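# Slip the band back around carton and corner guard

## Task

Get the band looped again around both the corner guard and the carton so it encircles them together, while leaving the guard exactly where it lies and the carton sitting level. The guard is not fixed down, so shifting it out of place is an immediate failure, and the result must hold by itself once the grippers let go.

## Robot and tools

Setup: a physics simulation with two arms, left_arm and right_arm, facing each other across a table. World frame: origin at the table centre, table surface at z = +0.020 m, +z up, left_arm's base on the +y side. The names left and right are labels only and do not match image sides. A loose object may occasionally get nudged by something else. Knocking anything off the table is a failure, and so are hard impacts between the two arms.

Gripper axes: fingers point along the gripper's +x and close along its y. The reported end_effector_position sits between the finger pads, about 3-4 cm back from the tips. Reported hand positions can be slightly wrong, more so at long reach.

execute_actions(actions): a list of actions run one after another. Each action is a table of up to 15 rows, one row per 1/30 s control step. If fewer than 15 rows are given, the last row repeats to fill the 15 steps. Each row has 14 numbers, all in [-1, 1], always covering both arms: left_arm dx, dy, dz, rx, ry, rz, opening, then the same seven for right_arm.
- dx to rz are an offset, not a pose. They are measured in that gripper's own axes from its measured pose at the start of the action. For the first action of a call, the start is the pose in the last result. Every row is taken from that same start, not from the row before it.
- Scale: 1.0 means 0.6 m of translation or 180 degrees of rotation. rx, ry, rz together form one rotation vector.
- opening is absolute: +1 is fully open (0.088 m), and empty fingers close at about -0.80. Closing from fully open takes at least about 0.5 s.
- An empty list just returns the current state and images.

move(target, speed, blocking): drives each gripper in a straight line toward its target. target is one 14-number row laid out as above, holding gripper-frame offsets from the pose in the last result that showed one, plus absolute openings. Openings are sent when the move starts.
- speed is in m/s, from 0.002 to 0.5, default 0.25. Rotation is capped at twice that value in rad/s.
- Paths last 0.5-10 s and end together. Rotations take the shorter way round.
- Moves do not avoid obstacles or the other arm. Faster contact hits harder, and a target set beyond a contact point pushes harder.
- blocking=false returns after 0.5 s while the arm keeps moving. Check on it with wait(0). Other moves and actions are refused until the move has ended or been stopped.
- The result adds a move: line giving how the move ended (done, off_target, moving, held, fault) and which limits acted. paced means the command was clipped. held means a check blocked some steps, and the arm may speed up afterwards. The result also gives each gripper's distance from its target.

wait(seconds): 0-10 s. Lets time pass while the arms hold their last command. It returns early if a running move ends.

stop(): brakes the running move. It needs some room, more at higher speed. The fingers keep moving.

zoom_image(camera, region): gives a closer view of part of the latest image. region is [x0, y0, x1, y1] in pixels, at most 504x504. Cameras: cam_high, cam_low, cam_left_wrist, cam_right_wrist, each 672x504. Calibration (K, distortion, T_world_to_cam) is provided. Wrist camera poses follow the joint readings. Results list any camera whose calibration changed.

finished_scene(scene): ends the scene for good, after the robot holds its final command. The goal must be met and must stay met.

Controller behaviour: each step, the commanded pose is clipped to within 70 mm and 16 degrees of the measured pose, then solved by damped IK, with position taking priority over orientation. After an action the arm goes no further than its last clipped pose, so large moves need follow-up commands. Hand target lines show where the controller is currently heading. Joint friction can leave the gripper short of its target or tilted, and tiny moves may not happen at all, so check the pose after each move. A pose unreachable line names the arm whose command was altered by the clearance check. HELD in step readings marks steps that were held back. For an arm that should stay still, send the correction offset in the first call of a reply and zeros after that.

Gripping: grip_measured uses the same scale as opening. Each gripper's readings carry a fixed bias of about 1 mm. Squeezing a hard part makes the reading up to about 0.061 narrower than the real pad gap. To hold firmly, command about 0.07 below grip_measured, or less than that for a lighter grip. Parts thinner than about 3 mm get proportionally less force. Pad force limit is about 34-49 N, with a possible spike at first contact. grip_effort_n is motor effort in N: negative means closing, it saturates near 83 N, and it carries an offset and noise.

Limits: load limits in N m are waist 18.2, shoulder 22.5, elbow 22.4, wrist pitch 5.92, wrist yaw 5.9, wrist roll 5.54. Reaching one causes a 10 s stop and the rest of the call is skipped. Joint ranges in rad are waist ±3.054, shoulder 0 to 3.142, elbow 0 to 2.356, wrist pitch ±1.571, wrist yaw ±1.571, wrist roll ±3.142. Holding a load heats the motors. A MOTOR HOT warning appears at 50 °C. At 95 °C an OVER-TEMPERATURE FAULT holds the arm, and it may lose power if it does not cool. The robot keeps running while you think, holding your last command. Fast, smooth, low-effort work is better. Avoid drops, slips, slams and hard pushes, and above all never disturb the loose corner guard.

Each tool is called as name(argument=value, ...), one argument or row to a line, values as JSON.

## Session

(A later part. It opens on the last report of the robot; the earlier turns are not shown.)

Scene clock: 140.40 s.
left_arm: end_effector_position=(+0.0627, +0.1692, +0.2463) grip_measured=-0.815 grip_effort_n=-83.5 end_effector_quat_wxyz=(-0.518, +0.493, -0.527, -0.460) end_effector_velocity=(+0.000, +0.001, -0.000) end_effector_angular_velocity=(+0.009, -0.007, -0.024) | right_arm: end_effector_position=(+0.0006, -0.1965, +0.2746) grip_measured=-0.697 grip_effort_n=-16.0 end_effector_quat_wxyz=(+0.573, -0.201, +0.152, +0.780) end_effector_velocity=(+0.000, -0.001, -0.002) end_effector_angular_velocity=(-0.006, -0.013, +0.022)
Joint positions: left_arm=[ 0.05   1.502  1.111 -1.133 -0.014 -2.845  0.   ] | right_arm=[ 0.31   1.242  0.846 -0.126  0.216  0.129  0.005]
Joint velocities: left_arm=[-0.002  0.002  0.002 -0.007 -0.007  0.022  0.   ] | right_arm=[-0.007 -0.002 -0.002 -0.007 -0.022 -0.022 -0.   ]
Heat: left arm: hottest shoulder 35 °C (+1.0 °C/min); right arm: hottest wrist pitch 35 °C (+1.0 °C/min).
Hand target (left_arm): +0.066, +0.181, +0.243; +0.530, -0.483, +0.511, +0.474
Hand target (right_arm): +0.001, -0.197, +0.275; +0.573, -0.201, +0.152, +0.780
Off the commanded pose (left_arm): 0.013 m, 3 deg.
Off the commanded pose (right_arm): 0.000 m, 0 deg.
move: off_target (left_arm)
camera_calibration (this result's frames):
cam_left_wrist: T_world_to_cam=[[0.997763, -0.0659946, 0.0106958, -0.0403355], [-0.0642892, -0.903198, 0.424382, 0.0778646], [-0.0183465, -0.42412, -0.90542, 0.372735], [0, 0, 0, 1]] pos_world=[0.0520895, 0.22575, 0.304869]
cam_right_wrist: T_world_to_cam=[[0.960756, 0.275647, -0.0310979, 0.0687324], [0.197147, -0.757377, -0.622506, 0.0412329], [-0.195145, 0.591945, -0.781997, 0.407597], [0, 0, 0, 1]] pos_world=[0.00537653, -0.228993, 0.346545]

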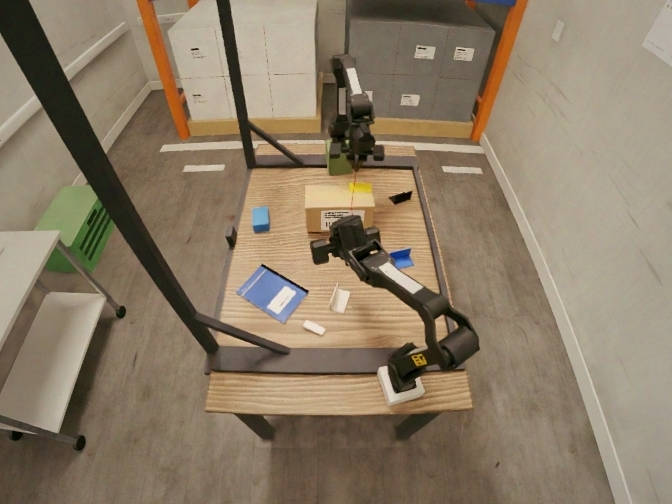

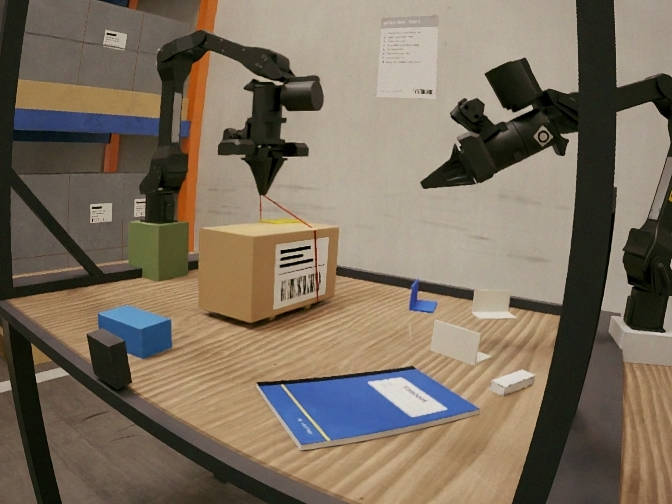

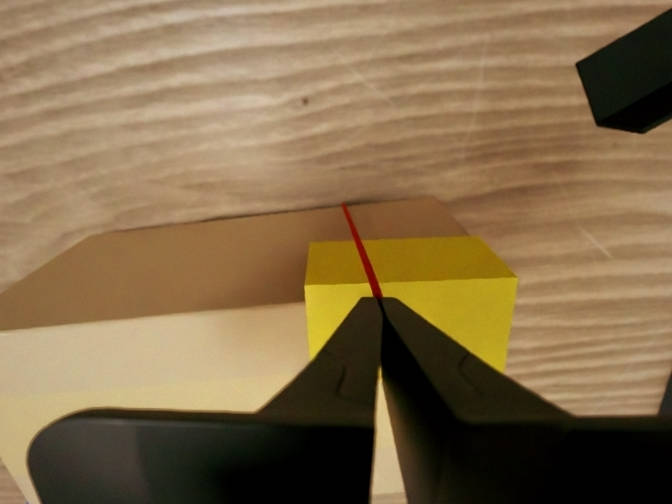

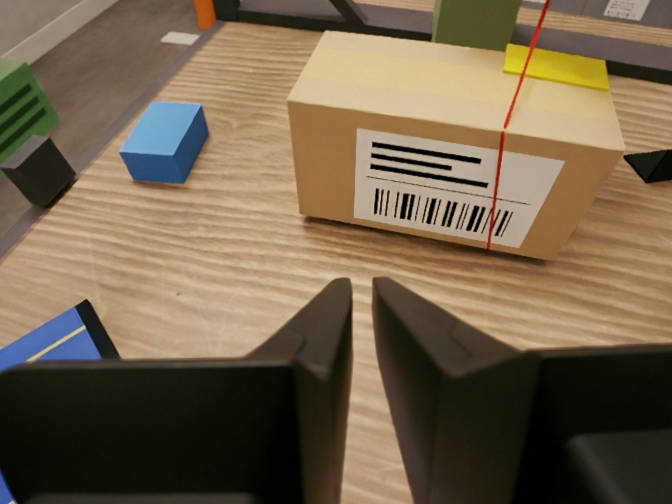

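move(
  target=[0,-0.085,0.02,0,-0.015,0,-1,0,0,0,0,0,0,-0.7],
  speed=0.04,
)

Scene clock: 145.23 s.
left_arm: end_effector_position=(+0.1072, +0.1678, +0.2495) grip_measured=-0.815 grip_effort_n=-83.5 end_effector_quat_wxyz=(-0.520, +0.486, -0.531, -0.460) end_effector_velocity=(+0.001, +0.003, -0.001) end_effector_angular_velocity=(+0.014, -0.003, -0.005) | right_arm: end_effector_position=(+0.0006, -0.1965, +0.2746) grip_measured=-0.697 grip_effort_n=-16.0 end_effector_quat_wxyz=(+0.573, -0.201, +0.152, +0.780) end_effector_velocity=(-0.000, +0.000, +0.001) end_effector_angular_velocity=(+0.010, -0.011, +0.015)
Joint positions: left_arm=[ 0.217  1.56   1.179 -1.149  0.002 -2.665  0.   ] | right_arm=[ 0.31   1.242  0.846 -0.126  0.216  0.129  0.005]
Joint velocities: left_arm=[ 0.002  0.002 -0.002 -0.007 -0.007  0.007  0.   ] | right_arm=[-0.002 -0.002 -0.002  0.007 -0.007 -0.022 -0.   ]
Heat: left arm: hottest shoulder 35 °C (+1.0 °C/min); right arm: hottest wrist pitch 35 °C (+2.1 °C/min).
Hand target (left_arm): +0.115, +0.177, +0.248; +0.530, -0.483, +0.514, +0.471
Hand target (right_arm): +0.001, -0.197, +0.275; +0.573, -0.201, +0.152, +0.780
Off the commanded pose (left_arm): 0.012 m, 3 deg.
Off the commanded pose (right_arm): 0.000 m, 0 deg.
move: off_target (left_arm)
camera_calibration (this result's frames):
cam_left_wrist: T_world_to_cam=[[0.996775, -0.0802431, 0.000663573, -0.0799487], [-0.0730657, -0.904137, 0.420949, 0.0800095], [-0.0331783, -0.41964, -0.907084, 0.377083], [0, 0, 0, 1]] pos_world=[0.0980478, 0.224163, 0.308419]
cam_right_wrist: T_world_to_cam=[[0.960756, 0.275647, -0.0310979, 0.0687324], [0.197147, -0.757377, -0.622506, 0.0412329], [-0.195145, 0.591945, -0.781997, 0.407597], [0, 0, 0, 1]] pos_world=[0.00537653, -0.228993, 0.346545]

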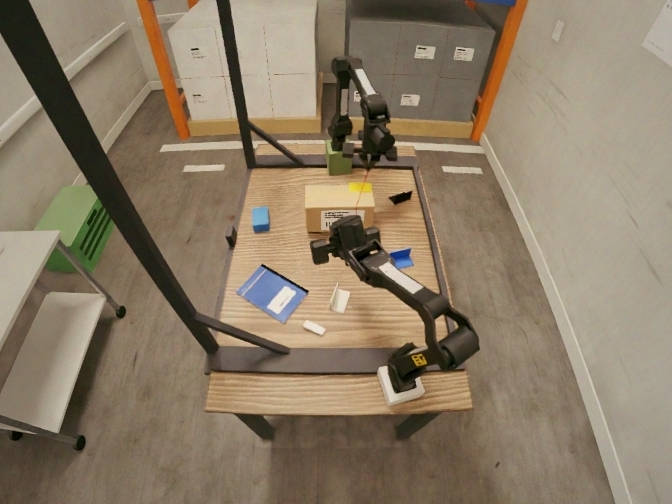

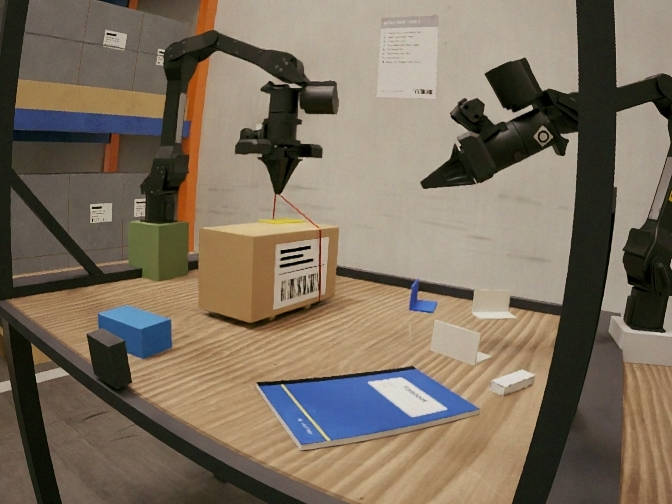

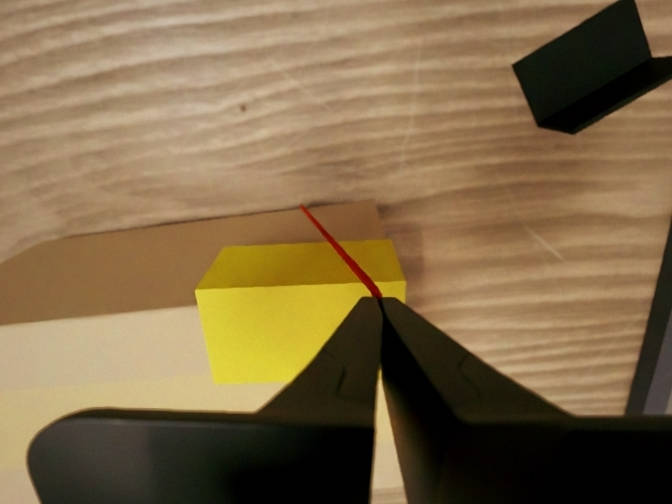

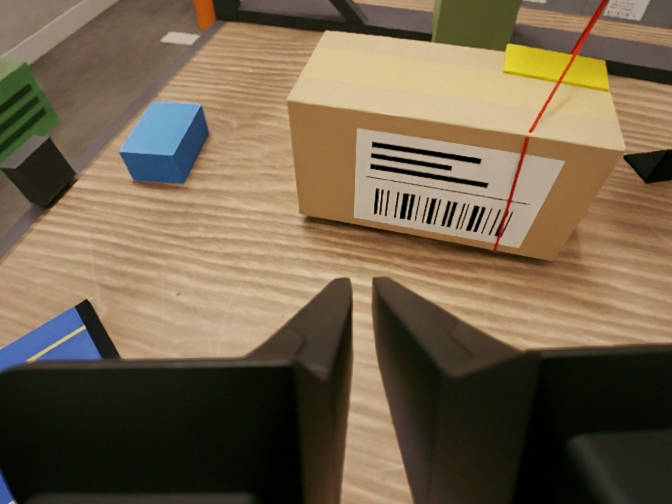

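move(
  target=[0,-0.055,0.01,0,-0.015,0,-1,0,0,0,0,0,0,-0.7],
  speed=0.04,
)

zoom_image(
  camera="cam_right_wrist",
  region=[270, 20, 672, 290],
)

Scene clock: 164.23 s.
left_arm: end_effector_position=(+0.1313, +0.1620, +0.2509) grip_measured=-0.815 grip_effort_n=-83.5 end_effector_quat_wxyz=(-0.521, +0.475, -0.538, -0.462) end_effector_velocity=(-0.003, +0.003, -0.000) end_effector_angular_velocity=(+0.016, +0.015, -0.025) | right_arm: end_effector_position=(+0.0006, -0.1965, +0.2746) grip_measured=-0.697 grip_effort_n=-16.0 end_effector_quat_wxyz=(+0.573, -0.201, +0.152, +0.780) end_effector_velocity=(+0.003, -0.000, -0.001) end_effector_angular_velocity=(+0.005, -0.037, +0.009)
Joint positions: left_arm=[ 0.295  1.629  1.256 -1.173  0.018 -2.571  0.   ] | right_arm=[ 0.31   1.242  0.846 -0.126  0.216  0.129  0.005]
Joint velocities: left_arm=[-0.002  0.002  0.002 -0.022  0.007  0.022  0.   ] | right_arm=[-0.002 -0.002 -0.002 -0.007  0.007 -0.037 -0.   ]
Heat: left arm: hottest shoulder 33 °C (+0.0 °C/min); right arm: hottest wrist pitch 36 °C (+2.0 °C/min).
Hand target (left_arm): +0.140, +0.170, +0.250; +0.532, -0.475, +0.519, +0.471
Hand target (right_arm): +0.001, -0.197, +0.275; +0.573, -0.201, +0.152, +0.780
Off the commanded pose (left_arm): 0.013 m, 3 deg.
Off the commanded pose (right_arm): 0.000 m, 0 deg.
move: off_target (left_arm)
camera_calibration (this result's frames):
cam_left_wrist: T_world_to_cam=[[0.995197, -0.0962135, -0.018072, -0.0968863], [-0.0801317, -0.906652, 0.4142, 0.0789631], [-0.0562366, -0.410762, -0.910006, 0.379029], [0, 0, 0, 1]] pos_world=[0.124064, 0.217961, 0.310462]
cam_right_wrist: T_world_to_cam=[[0.960756, 0.275647, -0.0310979, 0.0687324], [0.197147, -0.757377, -0.622506, 0.0412329], [-0.195145, 0.591945, -0.781997, 0.407597], [0, 0, 0, 1]] pos_world=[0.00537653, -0.228993, 0.346545]

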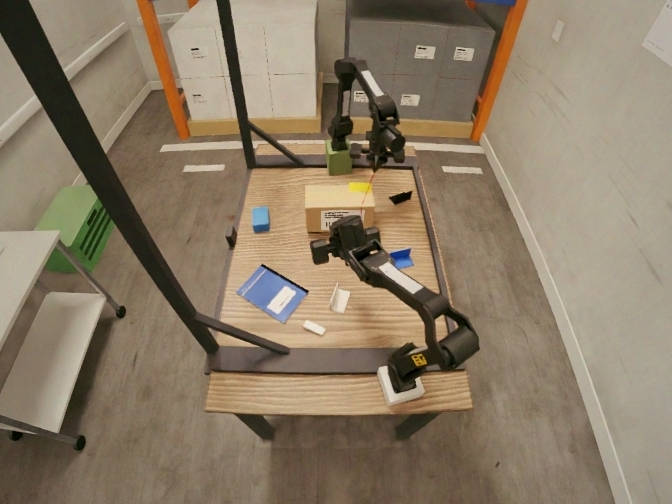

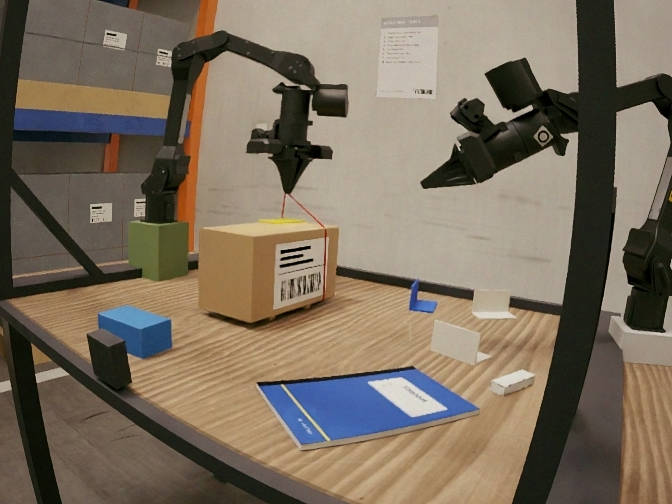

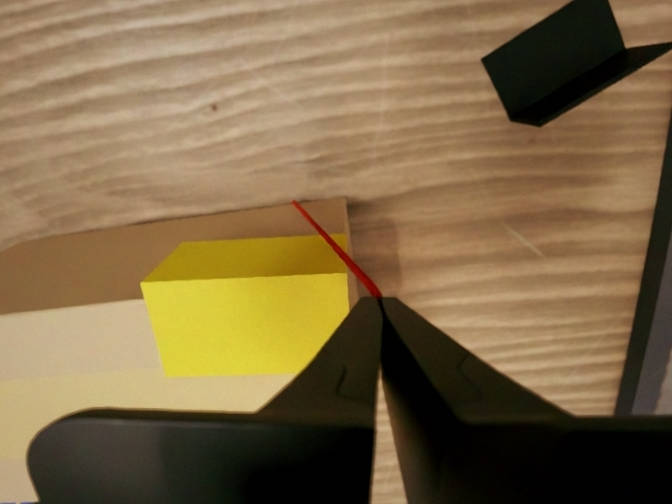

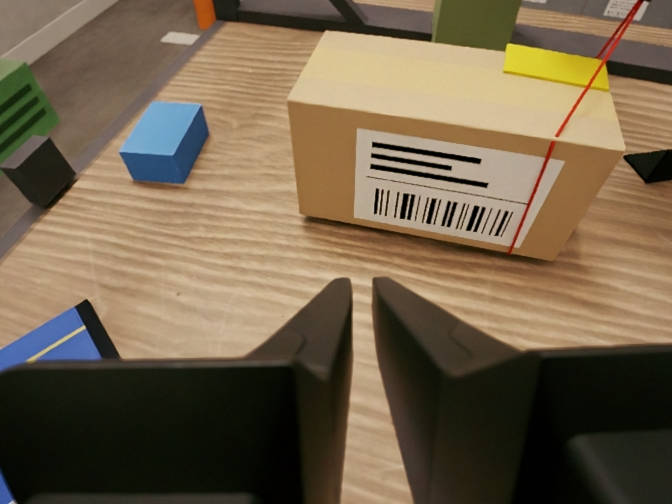

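Region (270, 20, 672, 290) of cam_right_wrist's 672x504 image, scaled by 1.254, with more detail than that image has; it fills the top 339 rows of this view, and the rest is white.

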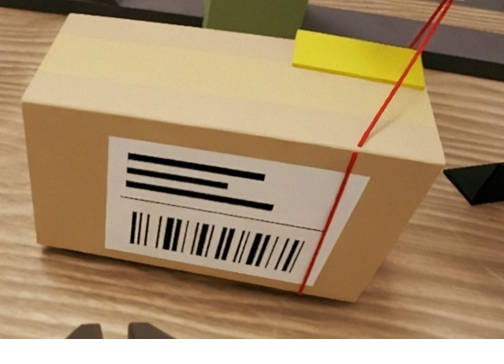

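move(
  target=[0,0.165,0.035,0,-0.015,0,-1,0,0,0,0,0,0,-0.7],
  speed=0.05,
)

Scene clock: 178.70 s.
left_arm: end_effector_position=(+0.0386, +0.1808, +0.2512) grip_measured=-0.815 grip_effort_n=-83.5 end_effector_quat_wxyz=(-0.527, +0.474, -0.532, -0.463) end_effector_velocity=(-0.001, +0.002, -0.000) end_effector_angular_velocity=(+0.008, -0.006, +0.029) | right_arm: end_effector_position=(+0.0006, -0.1965, +0.2746) grip_measured=-0.697 grip_effort_n=-15.6 end_effector_quat_wxyz=(+0.573, -0.201, +0.152, +0.780) end_effector_velocity=(+0.002, +0.001, +0.001) end_effector_angular_velocity=(+0.006, +0.007, -0.012)
Joint positions: left_arm=[-0.029  1.464  1.097 -1.186 -0.003 -2.895  0.   ] | right_arm=[ 0.31   1.242  0.846 -0.126  0.216  0.129  0.005]
Joint velocities: left_arm=[-0.007 -0.002 -0.002 -0.007 -0.007 -0.037  0.   ] | right_arm=[-0.002 -0.002 -0.002  0.007  0.007  0.007 -0.   ]
Heat: left arm: hottest shoulder 33 °C (-2.0 °C/min); right arm: hottest wrist pitch 36 °C (+2.0 °C/min).
Hand target (left_arm): +0.035, +0.194, +0.250; +0.533, -0.463, +0.526, +0.474
Hand target (right_arm): +0.001, -0.197, +0.275; +0.573, -0.201, +0.152, +0.780
Off the commanded pose (left_arm): 0.014 m, 2 deg.
Off the commanded pose (right_arm): 0.000 m, 0 deg.
move: off_target (left_arm)
camera_calibration (this result's frames):
cam_left_wrist: T_world_to_cam=[[0.995375, -0.0956737, -0.00863596, -0.00533676], [-0.0841685, -0.911929, 0.401624, 0.0927746], [-0.0463002, -0.39904, -0.915764, 0.380805], [0, 0, 0, 1]] pos_world=[0.0307521, 0.236049, 0.311421]
cam_right_wrist: T_world_to_cam=[[0.960756, 0.275647, -0.0310979, 0.0687324], [0.197147, -0.757377, -0.622506, 0.0412329], [-0.195145, 0.591945, -0.781997, 0.407597], [0, 0, 0, 1]] pos_world=[0.00537653, -0.228993, 0.346545]

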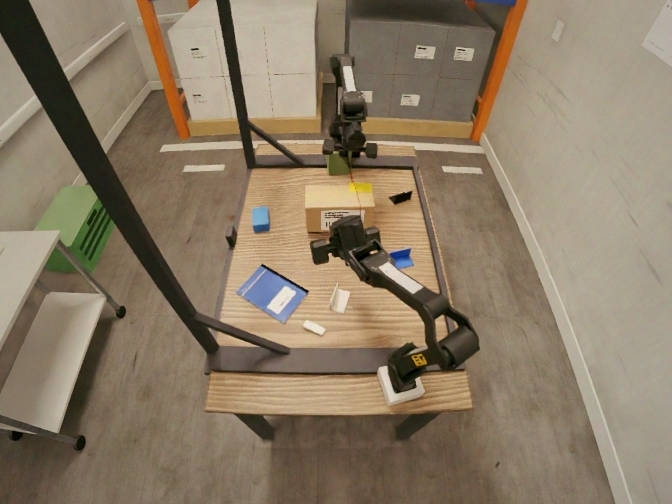

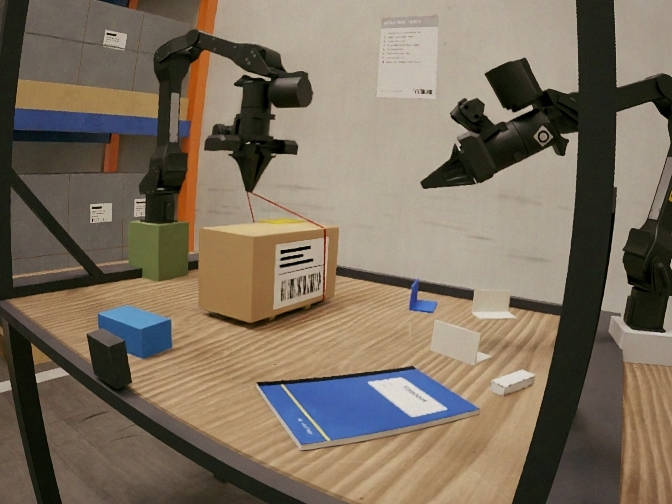

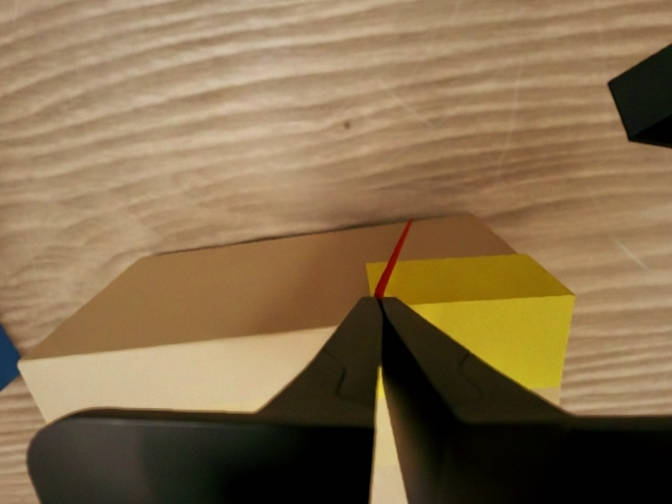

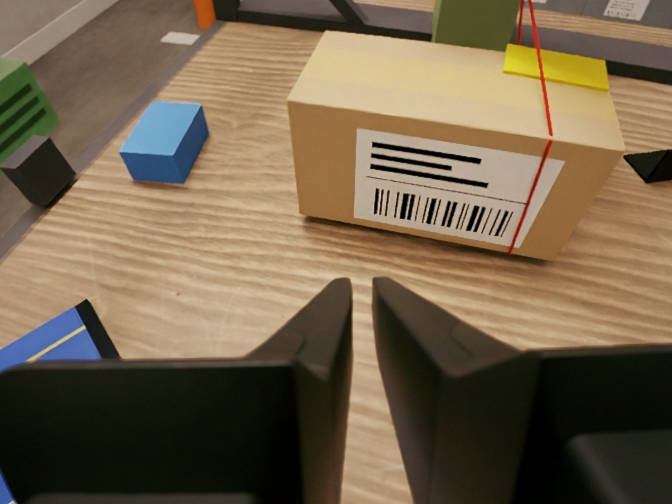

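move(
  target=[0,0.045,0.0,0,-0.015,0,-1,0,0,0,0,0,0,-0.7],
  speed=0.04,
)

Scene clock: 182.50 s.
left_arm: end_effector_position=(+0.0169, +0.1755, +0.2534) grip_measured=-0.815 grip_effort_n=-83.5 end_effector_quat_wxyz=(-0.531, +0.479, -0.525, -0.461) end_effector_velocity=(-0.001, -0.002, +0.000) end_effector_angular_velocity=(-0.008, -0.007, +0.015) | right_arm: end_effector_position=(+0.0006, -0.1965, +0.2746) grip_measured=-0.697 grip_effort_n=-16.0 end_effector_quat_wxyz=(+0.573, -0.201, +0.152, +0.780) end_effector_velocity=(+0.003, +0.002, +0.003) end_effector_angular_velocity=(+0.014, -0.003, -0.010)
Joint positions: left_arm=[-0.131  1.48   1.12  -1.197 -0.024 -3.003  0.   ] | right_arm=[ 0.31   1.242  0.846 -0.126  0.216  0.129  0.005]
Joint velocities: left_arm=[-0.007  0.002  0.002  0.007 -0.007 -0.022  0.   ] | right_arm=[-0.007 -0.002  0.002  0.007  0.007 -0.007 -0.   ]
Heat: left arm: hottest shoulder 33 °C (-3.0 °C/min); right arm: hottest wrist pitch 36 °C (+2.0 °C/min).
Hand target (left_arm): +0.012, +0.184, +0.251; +0.539, -0.463, +0.519, +0.474
Hand target (right_arm): +0.001, -0.197, +0.275; +0.573, -0.201, +0.152, +0.780
Off the commanded pose (left_arm): 0.010 m, 3 deg.
Off the commanded pose (right_arm): 0.000 m, 0 deg.
move: off_target (left_arm)
camera_calibration (this result's frames):
cam_left_wrist: T_world_to_cam=[[0.995956, -0.0892896, 0.00995909, 0.00996792], [-0.0859067, -0.913995, 0.396526, 0.0868672], [-0.0263031, -0.395778, -0.917969, 0.37938], [0, 0, 0, 1]] pos_world=[0.00751376, 0.230437, 0.313715]
cam_right_wrist: T_world_to_cam=[[0.960756, 0.275647, -0.0310979, 0.0687324], [0.197147, -0.757377, -0.622506, 0.0412329], [-0.195145, 0.591945, -0.781997, 0.407597], [0, 0, 0, 1]] pos_world=[0.00537653, -0.228993, 0.346545]

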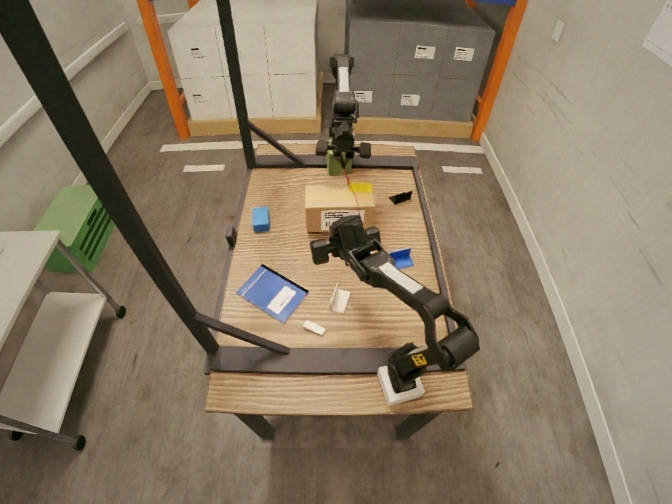

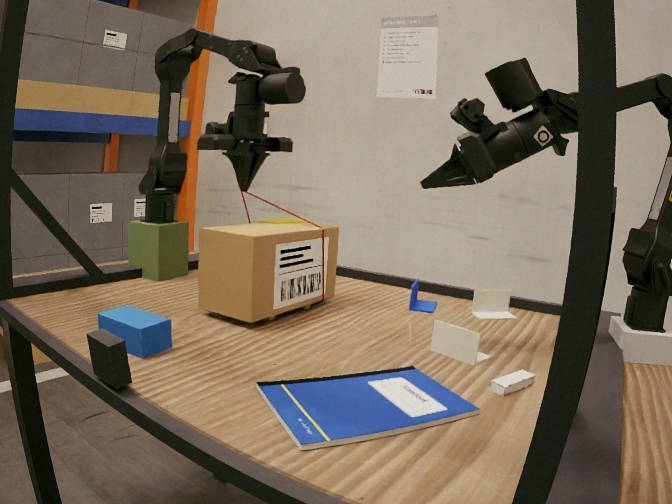

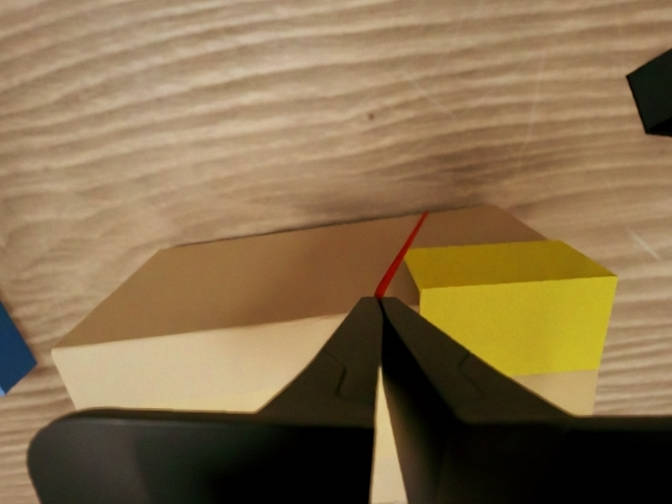

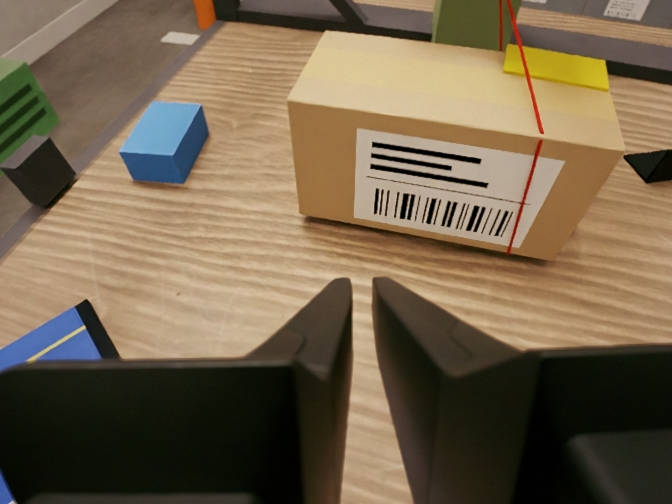

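wait(
  seconds=1,
)

zoom_image(
  camera="cam_right_wrist",
  region=[270, 0, 672, 290],
)

Scene clock: 195.53 s.
left_arm: end_effector_position=(+0.0168, +0.1756, +0.2533) grip_measured=-0.815 grip_effort_n=-83.5 end_effector_quat_wxyz=(-0.531, +0.479, -0.524, -0.462) end_effector_velocity=(+0.000, +0.005, -0.001) end_effector_angular_velocity=(+0.027, -0.007, +0.005) | right_arm: end_effector_position=(+0.0006, -0.1965, +0.2746) grip_measured=-0.697 grip_effort_n=-16.0 end_effector_quat_wxyz=(+0.573, -0.201, +0.152, +0.780) end_effector_velocity=(-0.002, -0.002, -0.002) end_effector_angular_velocity=(-0.006, -0.013, +0.027)
Joint positions: left_arm=[-0.131  1.481  1.12  -1.197 -0.024 -3.004  0.   ] | right_arm=[ 0.31   1.242  0.846 -0.126  0.216  0.129  0.005]
Joint velocities: left_arm=[-0.002  0.002 -0.002 -0.022 -0.007 -0.007  0.   ] | right_arm=[-0.002 -0.002 -0.002 -0.007 -0.022 -0.022 -0.   ]
Heat: left arm: hottest shoulder 33 °C (-3.0 °C/min); right arm: hottest wrist pitch 36 °C (+1.0 °C/min).
Hand target (left_arm): +0.012, +0.184, +0.251; +0.539, -0.463, +0.519, +0.475
Hand target (right_arm): +0.001, -0.197, +0.275; +0.573, -0.201, +0.152, +0.780
Off the commanded pose (left_arm): 0.010 m, 3 deg.
Off the commanded pose (right_arm): 0.000 m, 0 deg.
wait: 1.00 s; at rest from the start
camera_calibration (this result's frames):
cam_left_wrist: T_world_to_cam=[[0.99599, -0.0889174, 0.00986539, 0.0100297], [-0.0855474, -0.914323, 0.395848, 0.0871851], [-0.0261776, -0.395105, -0.918263, 0.37928], [0, 0, 0, 1]] pos_world=[0.00739757, 0.230462, 0.313667]
cam_right_wrist: T_world_to_cam=[[0.960756, 0.275647, -0.0310979, 0.0687324], [0.197147, -0.757377, -0.622506, 0.0412329], [-0.195145, 0.591945, -0.781997, 0.407597], [0, 0, 0, 1]] pos_world=[0.00537653, -0.228993, 0.346545]

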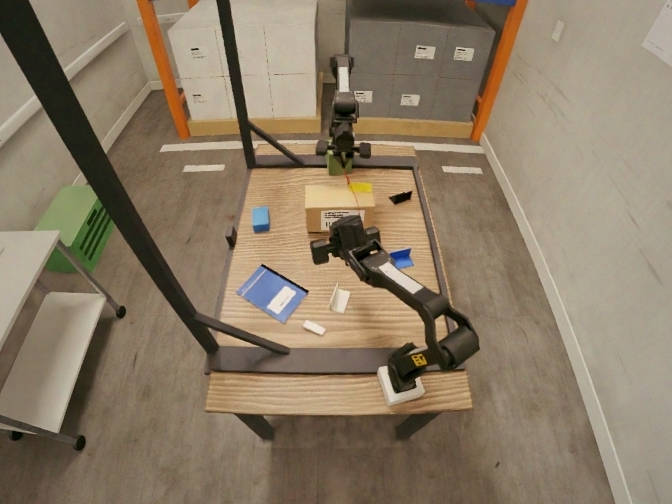

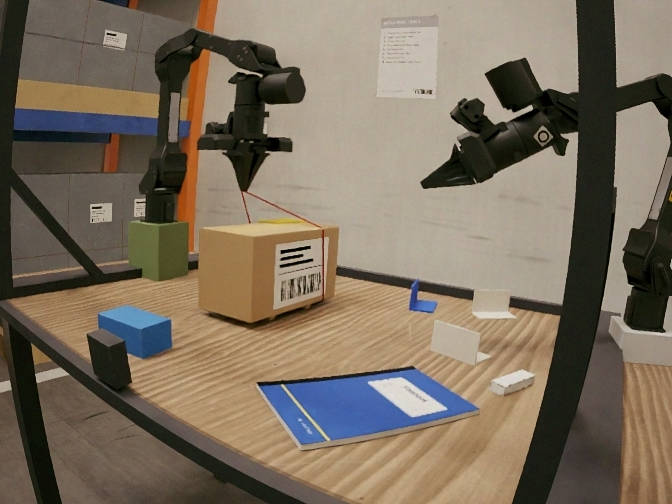

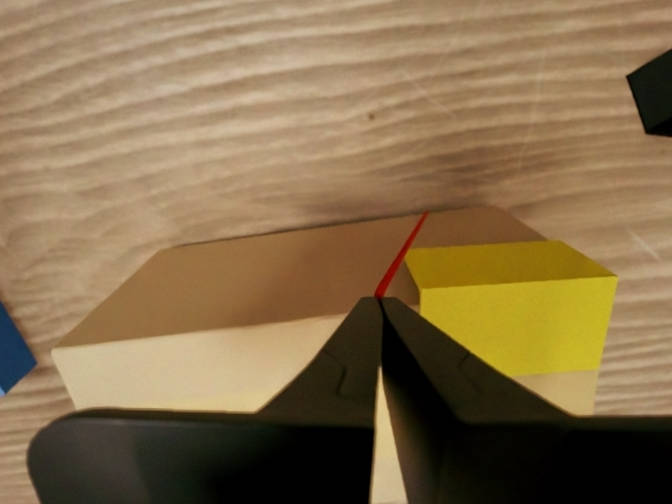

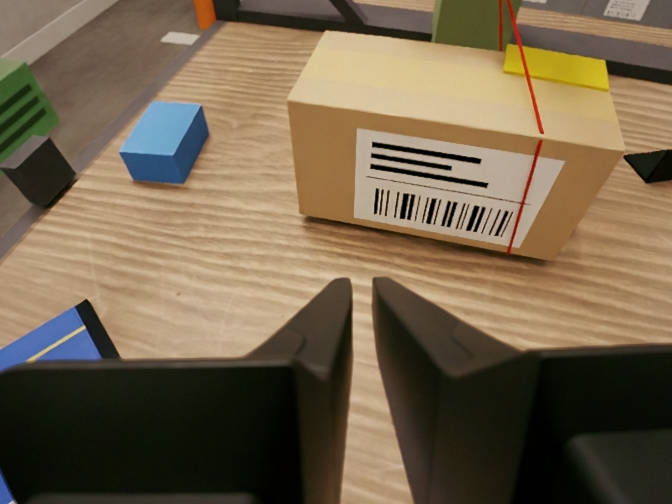

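Region (270, 0, 672, 290) of cam_right_wrist's 672x504 image, scaled by 1.254, with more detail than that image has.

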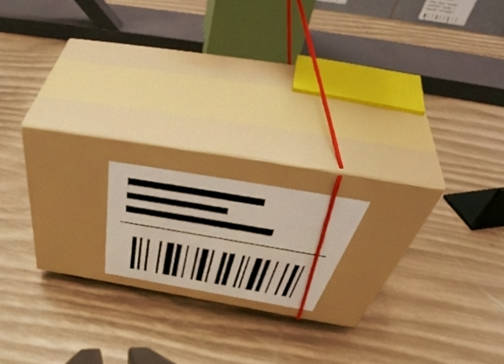

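move(
  target=[0,-0.2,0.012,0,-0.015,0,-1,0,0,0,0,0,0,-0.7],
  speed=0.06,
)

Scene clock: 223.73 s.
left_arm: end_effector_position=(+0.1293, +0.1619, +0.2573) grip_measured=-0.815 grip_effort_n=-83.5 end_effector_quat_wxyz=(-0.535, +0.471, -0.527, -0.463) end_effector_velocity=(-0.000, +0.001, +0.001) end_effector_angular_velocity=(+0.005, -0.006, -0.010) | right_arm: end_effector_position=(+0.0006, -0.1965, +0.2746) grip_measured=-0.697 grip_effort_n=-16.0 end_effector_quat_wxyz=(+0.573, -0.201, +0.152, +0.780) end_effector_velocity=(+0.001, -0.002, -0.005) end_effector_angular_velocity=(-0.026, +0.004, +0.008)
Joint positions: left_arm=[ 0.272  1.636  1.29  -1.217 -0.014 -2.586  0.   ] | right_arm=[ 0.31   1.242  0.846 -0.126  0.216  0.129  0.005]
Joint velocities: left_arm=[-0.002 -0.002  0.002 -0.007 -0.007  0.007  0.   ] | right_arm=[-0.007 -0.002 -0.002 -0.022 -0.022  0.007  0.   ]
Heat: left arm: hottest wrist pitch 36 °C (+3.0 °C/min); right arm: hottest wrist pitch 36 °C (+0.0 °C/min).
Hand target (left_arm): +0.137, +0.170, +0.257; +0.543, -0.470, +0.512, +0.471
Hand target (right_arm): +0.001, -0.197, +0.275; +0.573, -0.201, +0.152, +0.780
Off the commanded pose (left_arm): 0.010 m, 2 deg.
Off the commanded pose (right_arm): 0.000 m, 0 deg.
move: off_target (left_arm)
camera_calibration (this result's frames):
cam_left_wrist: T_world_to_cam=[[0.994677, -0.103042, 0.000810892, -0.0984947], [-0.0953502, -0.917386, 0.386409, 0.0869066], [-0.0390724, -0.384429, -0.922327, 0.381486], [0, 0, 0, 1]] pos_world=[0.121162, 0.216232, 0.318353]
cam_right_wrist: T_world_to_cam=[[0.960756, 0.275647, -0.0310979, 0.0687324], [0.197147, -0.757377, -0.622506, 0.0412329], [-0.195145, 0.591945, -0.781997, 0.407597], [0, 0, 0, 1]] pos_world=[0.00537653, -0.228993, 0.346545]

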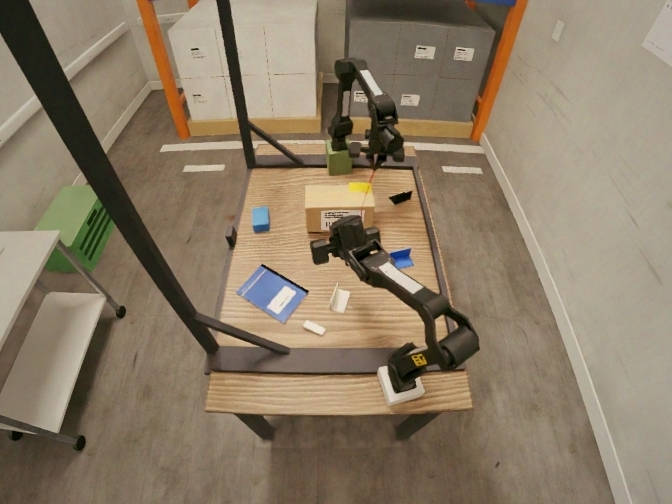

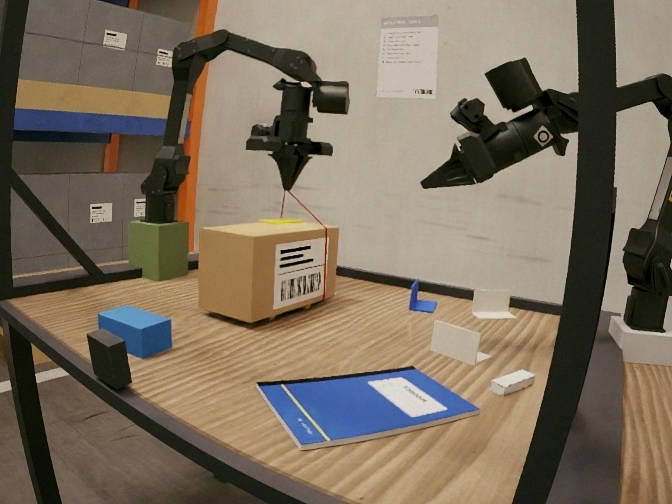

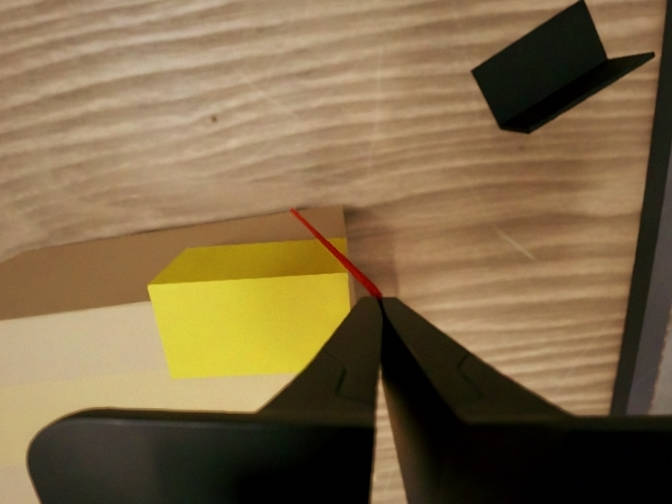

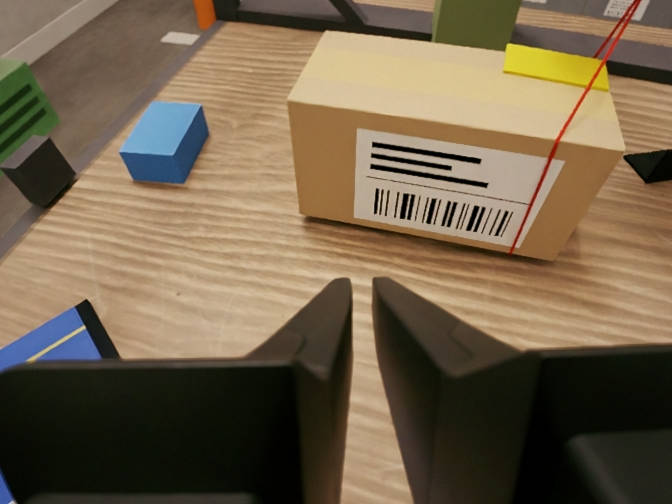

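move(
  target=[0,0.095,0.02,0,-0.015,0,-1,0,0,0,0,0,0,-0.7],
  speed=0.06,
)

Scene clock: 228.93 s.
left_arm: end_effector_position=(+0.0742, +0.1690, +0.2549) grip_measured=-0.815 grip_effort_n=-83.5 end_effector_quat_wxyz=(-0.541, +0.463, -0.525, -0.467) end_effector_velocity=(-0.001, +0.002, +0.000) end_effector_angular_velocity=(+0.009, -0.005, -0.000) | right_arm: end_effector_position=(+0.0006, -0.1965, +0.2746) grip_measured=-0.697 grip_effort_n=-15.6 end_effector_quat_wxyz=(+0.573, -0.201, +0.152, +0.780) end_effector_velocity=(+0.001, +0.001, -0.000) end_effector_angular_velocity=(+0.006, -0.008, -0.005)
Joint positions: left_arm=[ 0.091  1.561  1.202 -1.228 -0.017 -2.761  0.   ] | right_arm=[ 0.31   1.242  0.846 -0.126  0.216  0.129  0.005]
Joint velocities: left_arm=[-0.007 -0.002 -0.002 -0.007 -0.007 -0.007  0.   ] | right_arm=[-0.002  0.002 -0.002  0.007  0.007 -0.007 -0.   ]
Heat: left arm: hottest wrist pitch 35 °C (+2.0 °C/min); right arm: hottest wrist pitch 37 °C (+1.0 °C/min).
Hand target (left_arm): +0.074, +0.180, +0.256; +0.547, -0.459, +0.515, +0.474
Hand target (right_arm): +0.001, -0.197, +0.275; +0.573, -0.201, +0.152, +0.780
Off the commanded pose (left_arm): 0.012 m, 2 deg.
Off the commanded pose (right_arm): 0.000 m, 0 deg.
move: off_target (left_arm)
camera_calibration (this result's frames):
cam_left_wrist: T_world_to_cam=[[0.993938, -0.109858, -0.00429852, -0.0404093], [-0.100594, -0.924506, 0.367655, 0.0954425], [-0.044364, -0.364994, -0.929952, 0.378802], [0, 0, 0, 1]] pos_world=[0.0665704, 0.222058, 0.317004]
cam_right_wrist: T_world_to_cam=[[0.960756, 0.275647, -0.0310979, 0.0687324], [0.197147, -0.757377, -0.622506, 0.0412329], [-0.195145, 0.591945, -0.781997, 0.407597], [0, 0, 0, 1]] pos_world=[0.00537653, -0.228993, 0.346545]

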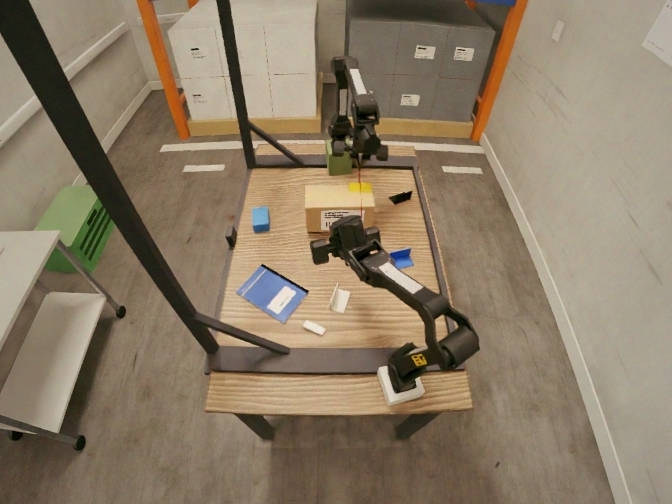

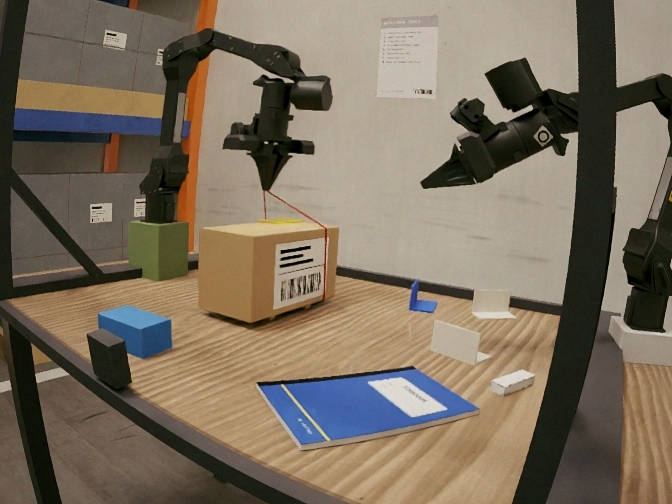

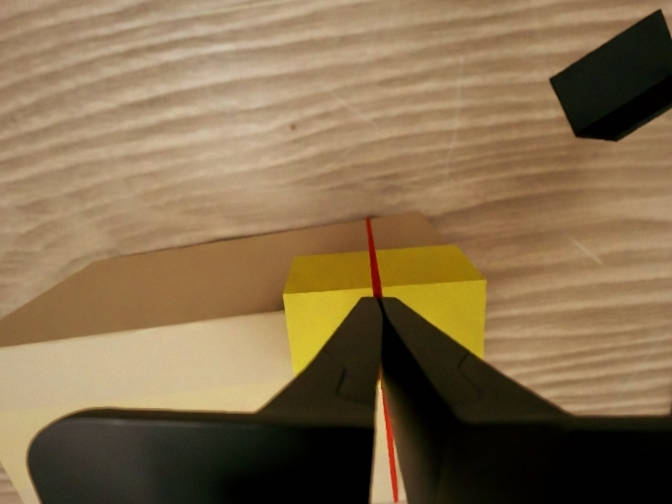

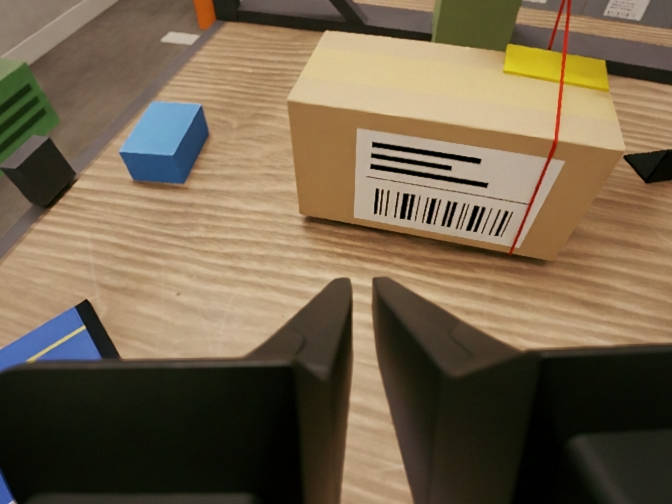

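move(
  target=[0.05,-0.023,-0.157,0,0,0,-1,0,0,0,0,0,0,-0.7],
  speed=0.05,
)

Scene clock: 241.57 s.
left_arm: end_effector_position=(+0.0765, +0.0804, +0.2223) grip_measured=-0.815 grip_effort_n=-83.5 end_effector_quat_wxyz=(-0.542, +0.459, -0.524, -0.470) end_effector_velocity=(+0.002, -0.001, +0.004) end_effector_angular_velocity=(-0.006, -0.009, +0.010) | right_arm: end_effector_position=(+0.0006, -0.1965, +0.2746) grip_measured=-0.697 grip_effort_n=-16.0 end_effector_quat_wxyz=(+0.573, -0.201, +0.152, +0.780) end_effector_velocity=(+0.004, +0.001, +0.001) end_effector_angular_velocity=(+0.002, -0.010, -0.010)
Joint positions: left_arm=[ 0.037  1.915  1.488 -1.17  -0.014 -2.812  0.   ] | right_arm=[ 0.31   1.242  0.846 -0.126  0.216  0.129  0.005]
Joint velocities: left_arm=[ 0.002 -0.002  0.012 -0.007 -0.007 -0.007  0.   ] | right_arm=[-0.007 -0.002  0.002 -0.007  0.007 -0.007 -0.001]
Heat: left arm: hottest wrist pitch 35 °C (+2.0 °C/min); right arm: hottest wrist pitch 37 °C (+1.0 °C/min).
Hand target (left_arm): +0.076, +0.075, +0.222; +0.541, -0.462, +0.525, +0.467
Hand target (right_arm): +0.001, -0.197, +0.275; +0.573, -0.201, +0.152, +0.780
Off the commanded pose (left_arm): 0.006 m, 1 deg.
Off the commanded pose (right_arm): 0.000 m, 0 deg.
move: done
camera_calibration (this result's frames):
cam_left_wrist: T_world_to_cam=[[0.993704, -0.111645, -0.00937391, -0.0512944], [-0.100834, -0.927665, 0.35954, 0.0278972], [-0.0488367, -0.356331, -0.933082, 0.316674], [0, 0, 0, 1]] pos_world=[0.0692497, 0.132994, 0.284972]
cam_right_wrist: T_world_to_cam=[[0.960756, 0.275647, -0.0310979, 0.0687324], [0.197147, -0.757377, -0.622506, 0.0412329], [-0.195145, 0.591945, -0.781997, 0.407597], [0, 0, 0, 1]] pos_world=[0.00537653, -0.228993, 0.346545]

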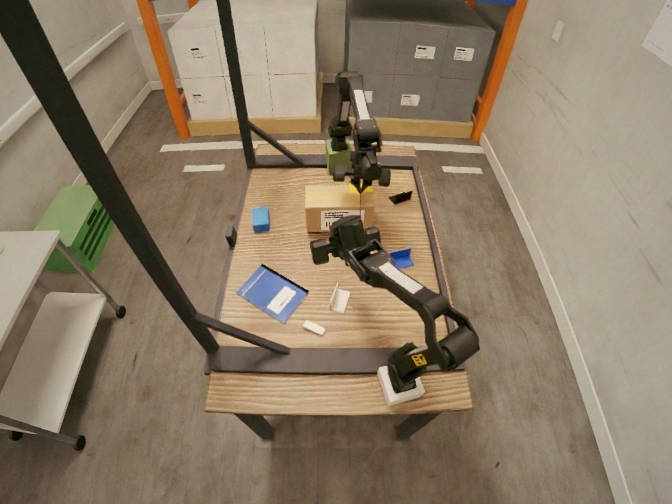

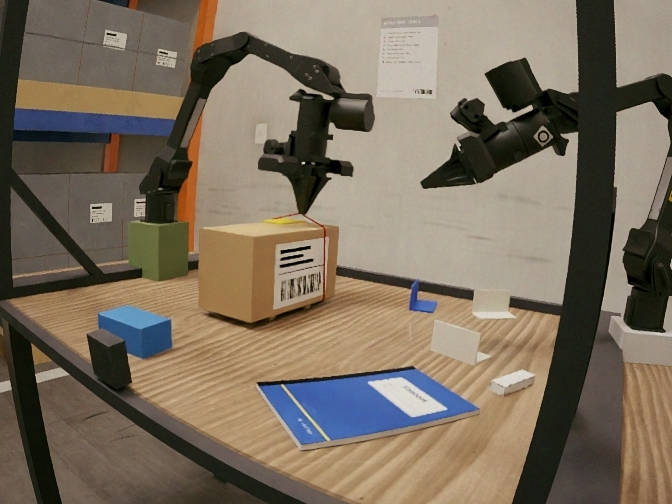

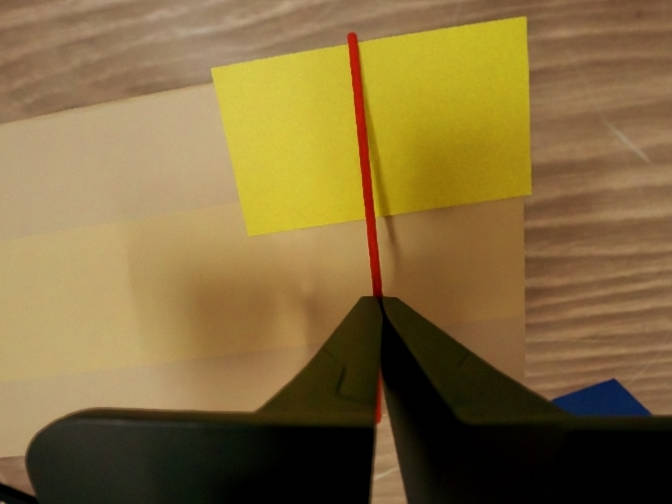

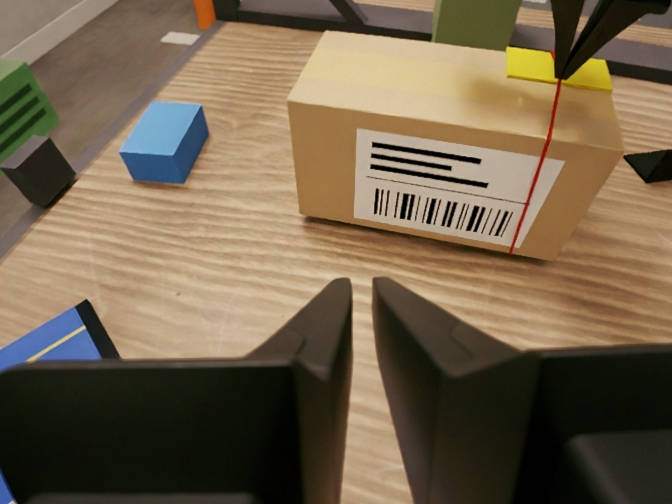

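zoom_image(
  camera="cam_right_wrist",
  region=[270, 0, 672, 290],
)

Region (270, 0, 672, 290) of cam_right_wrist's 672x504 image, scaled by 1.254, with more detail than that image has.

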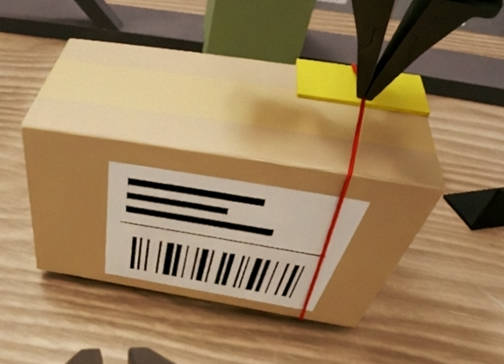

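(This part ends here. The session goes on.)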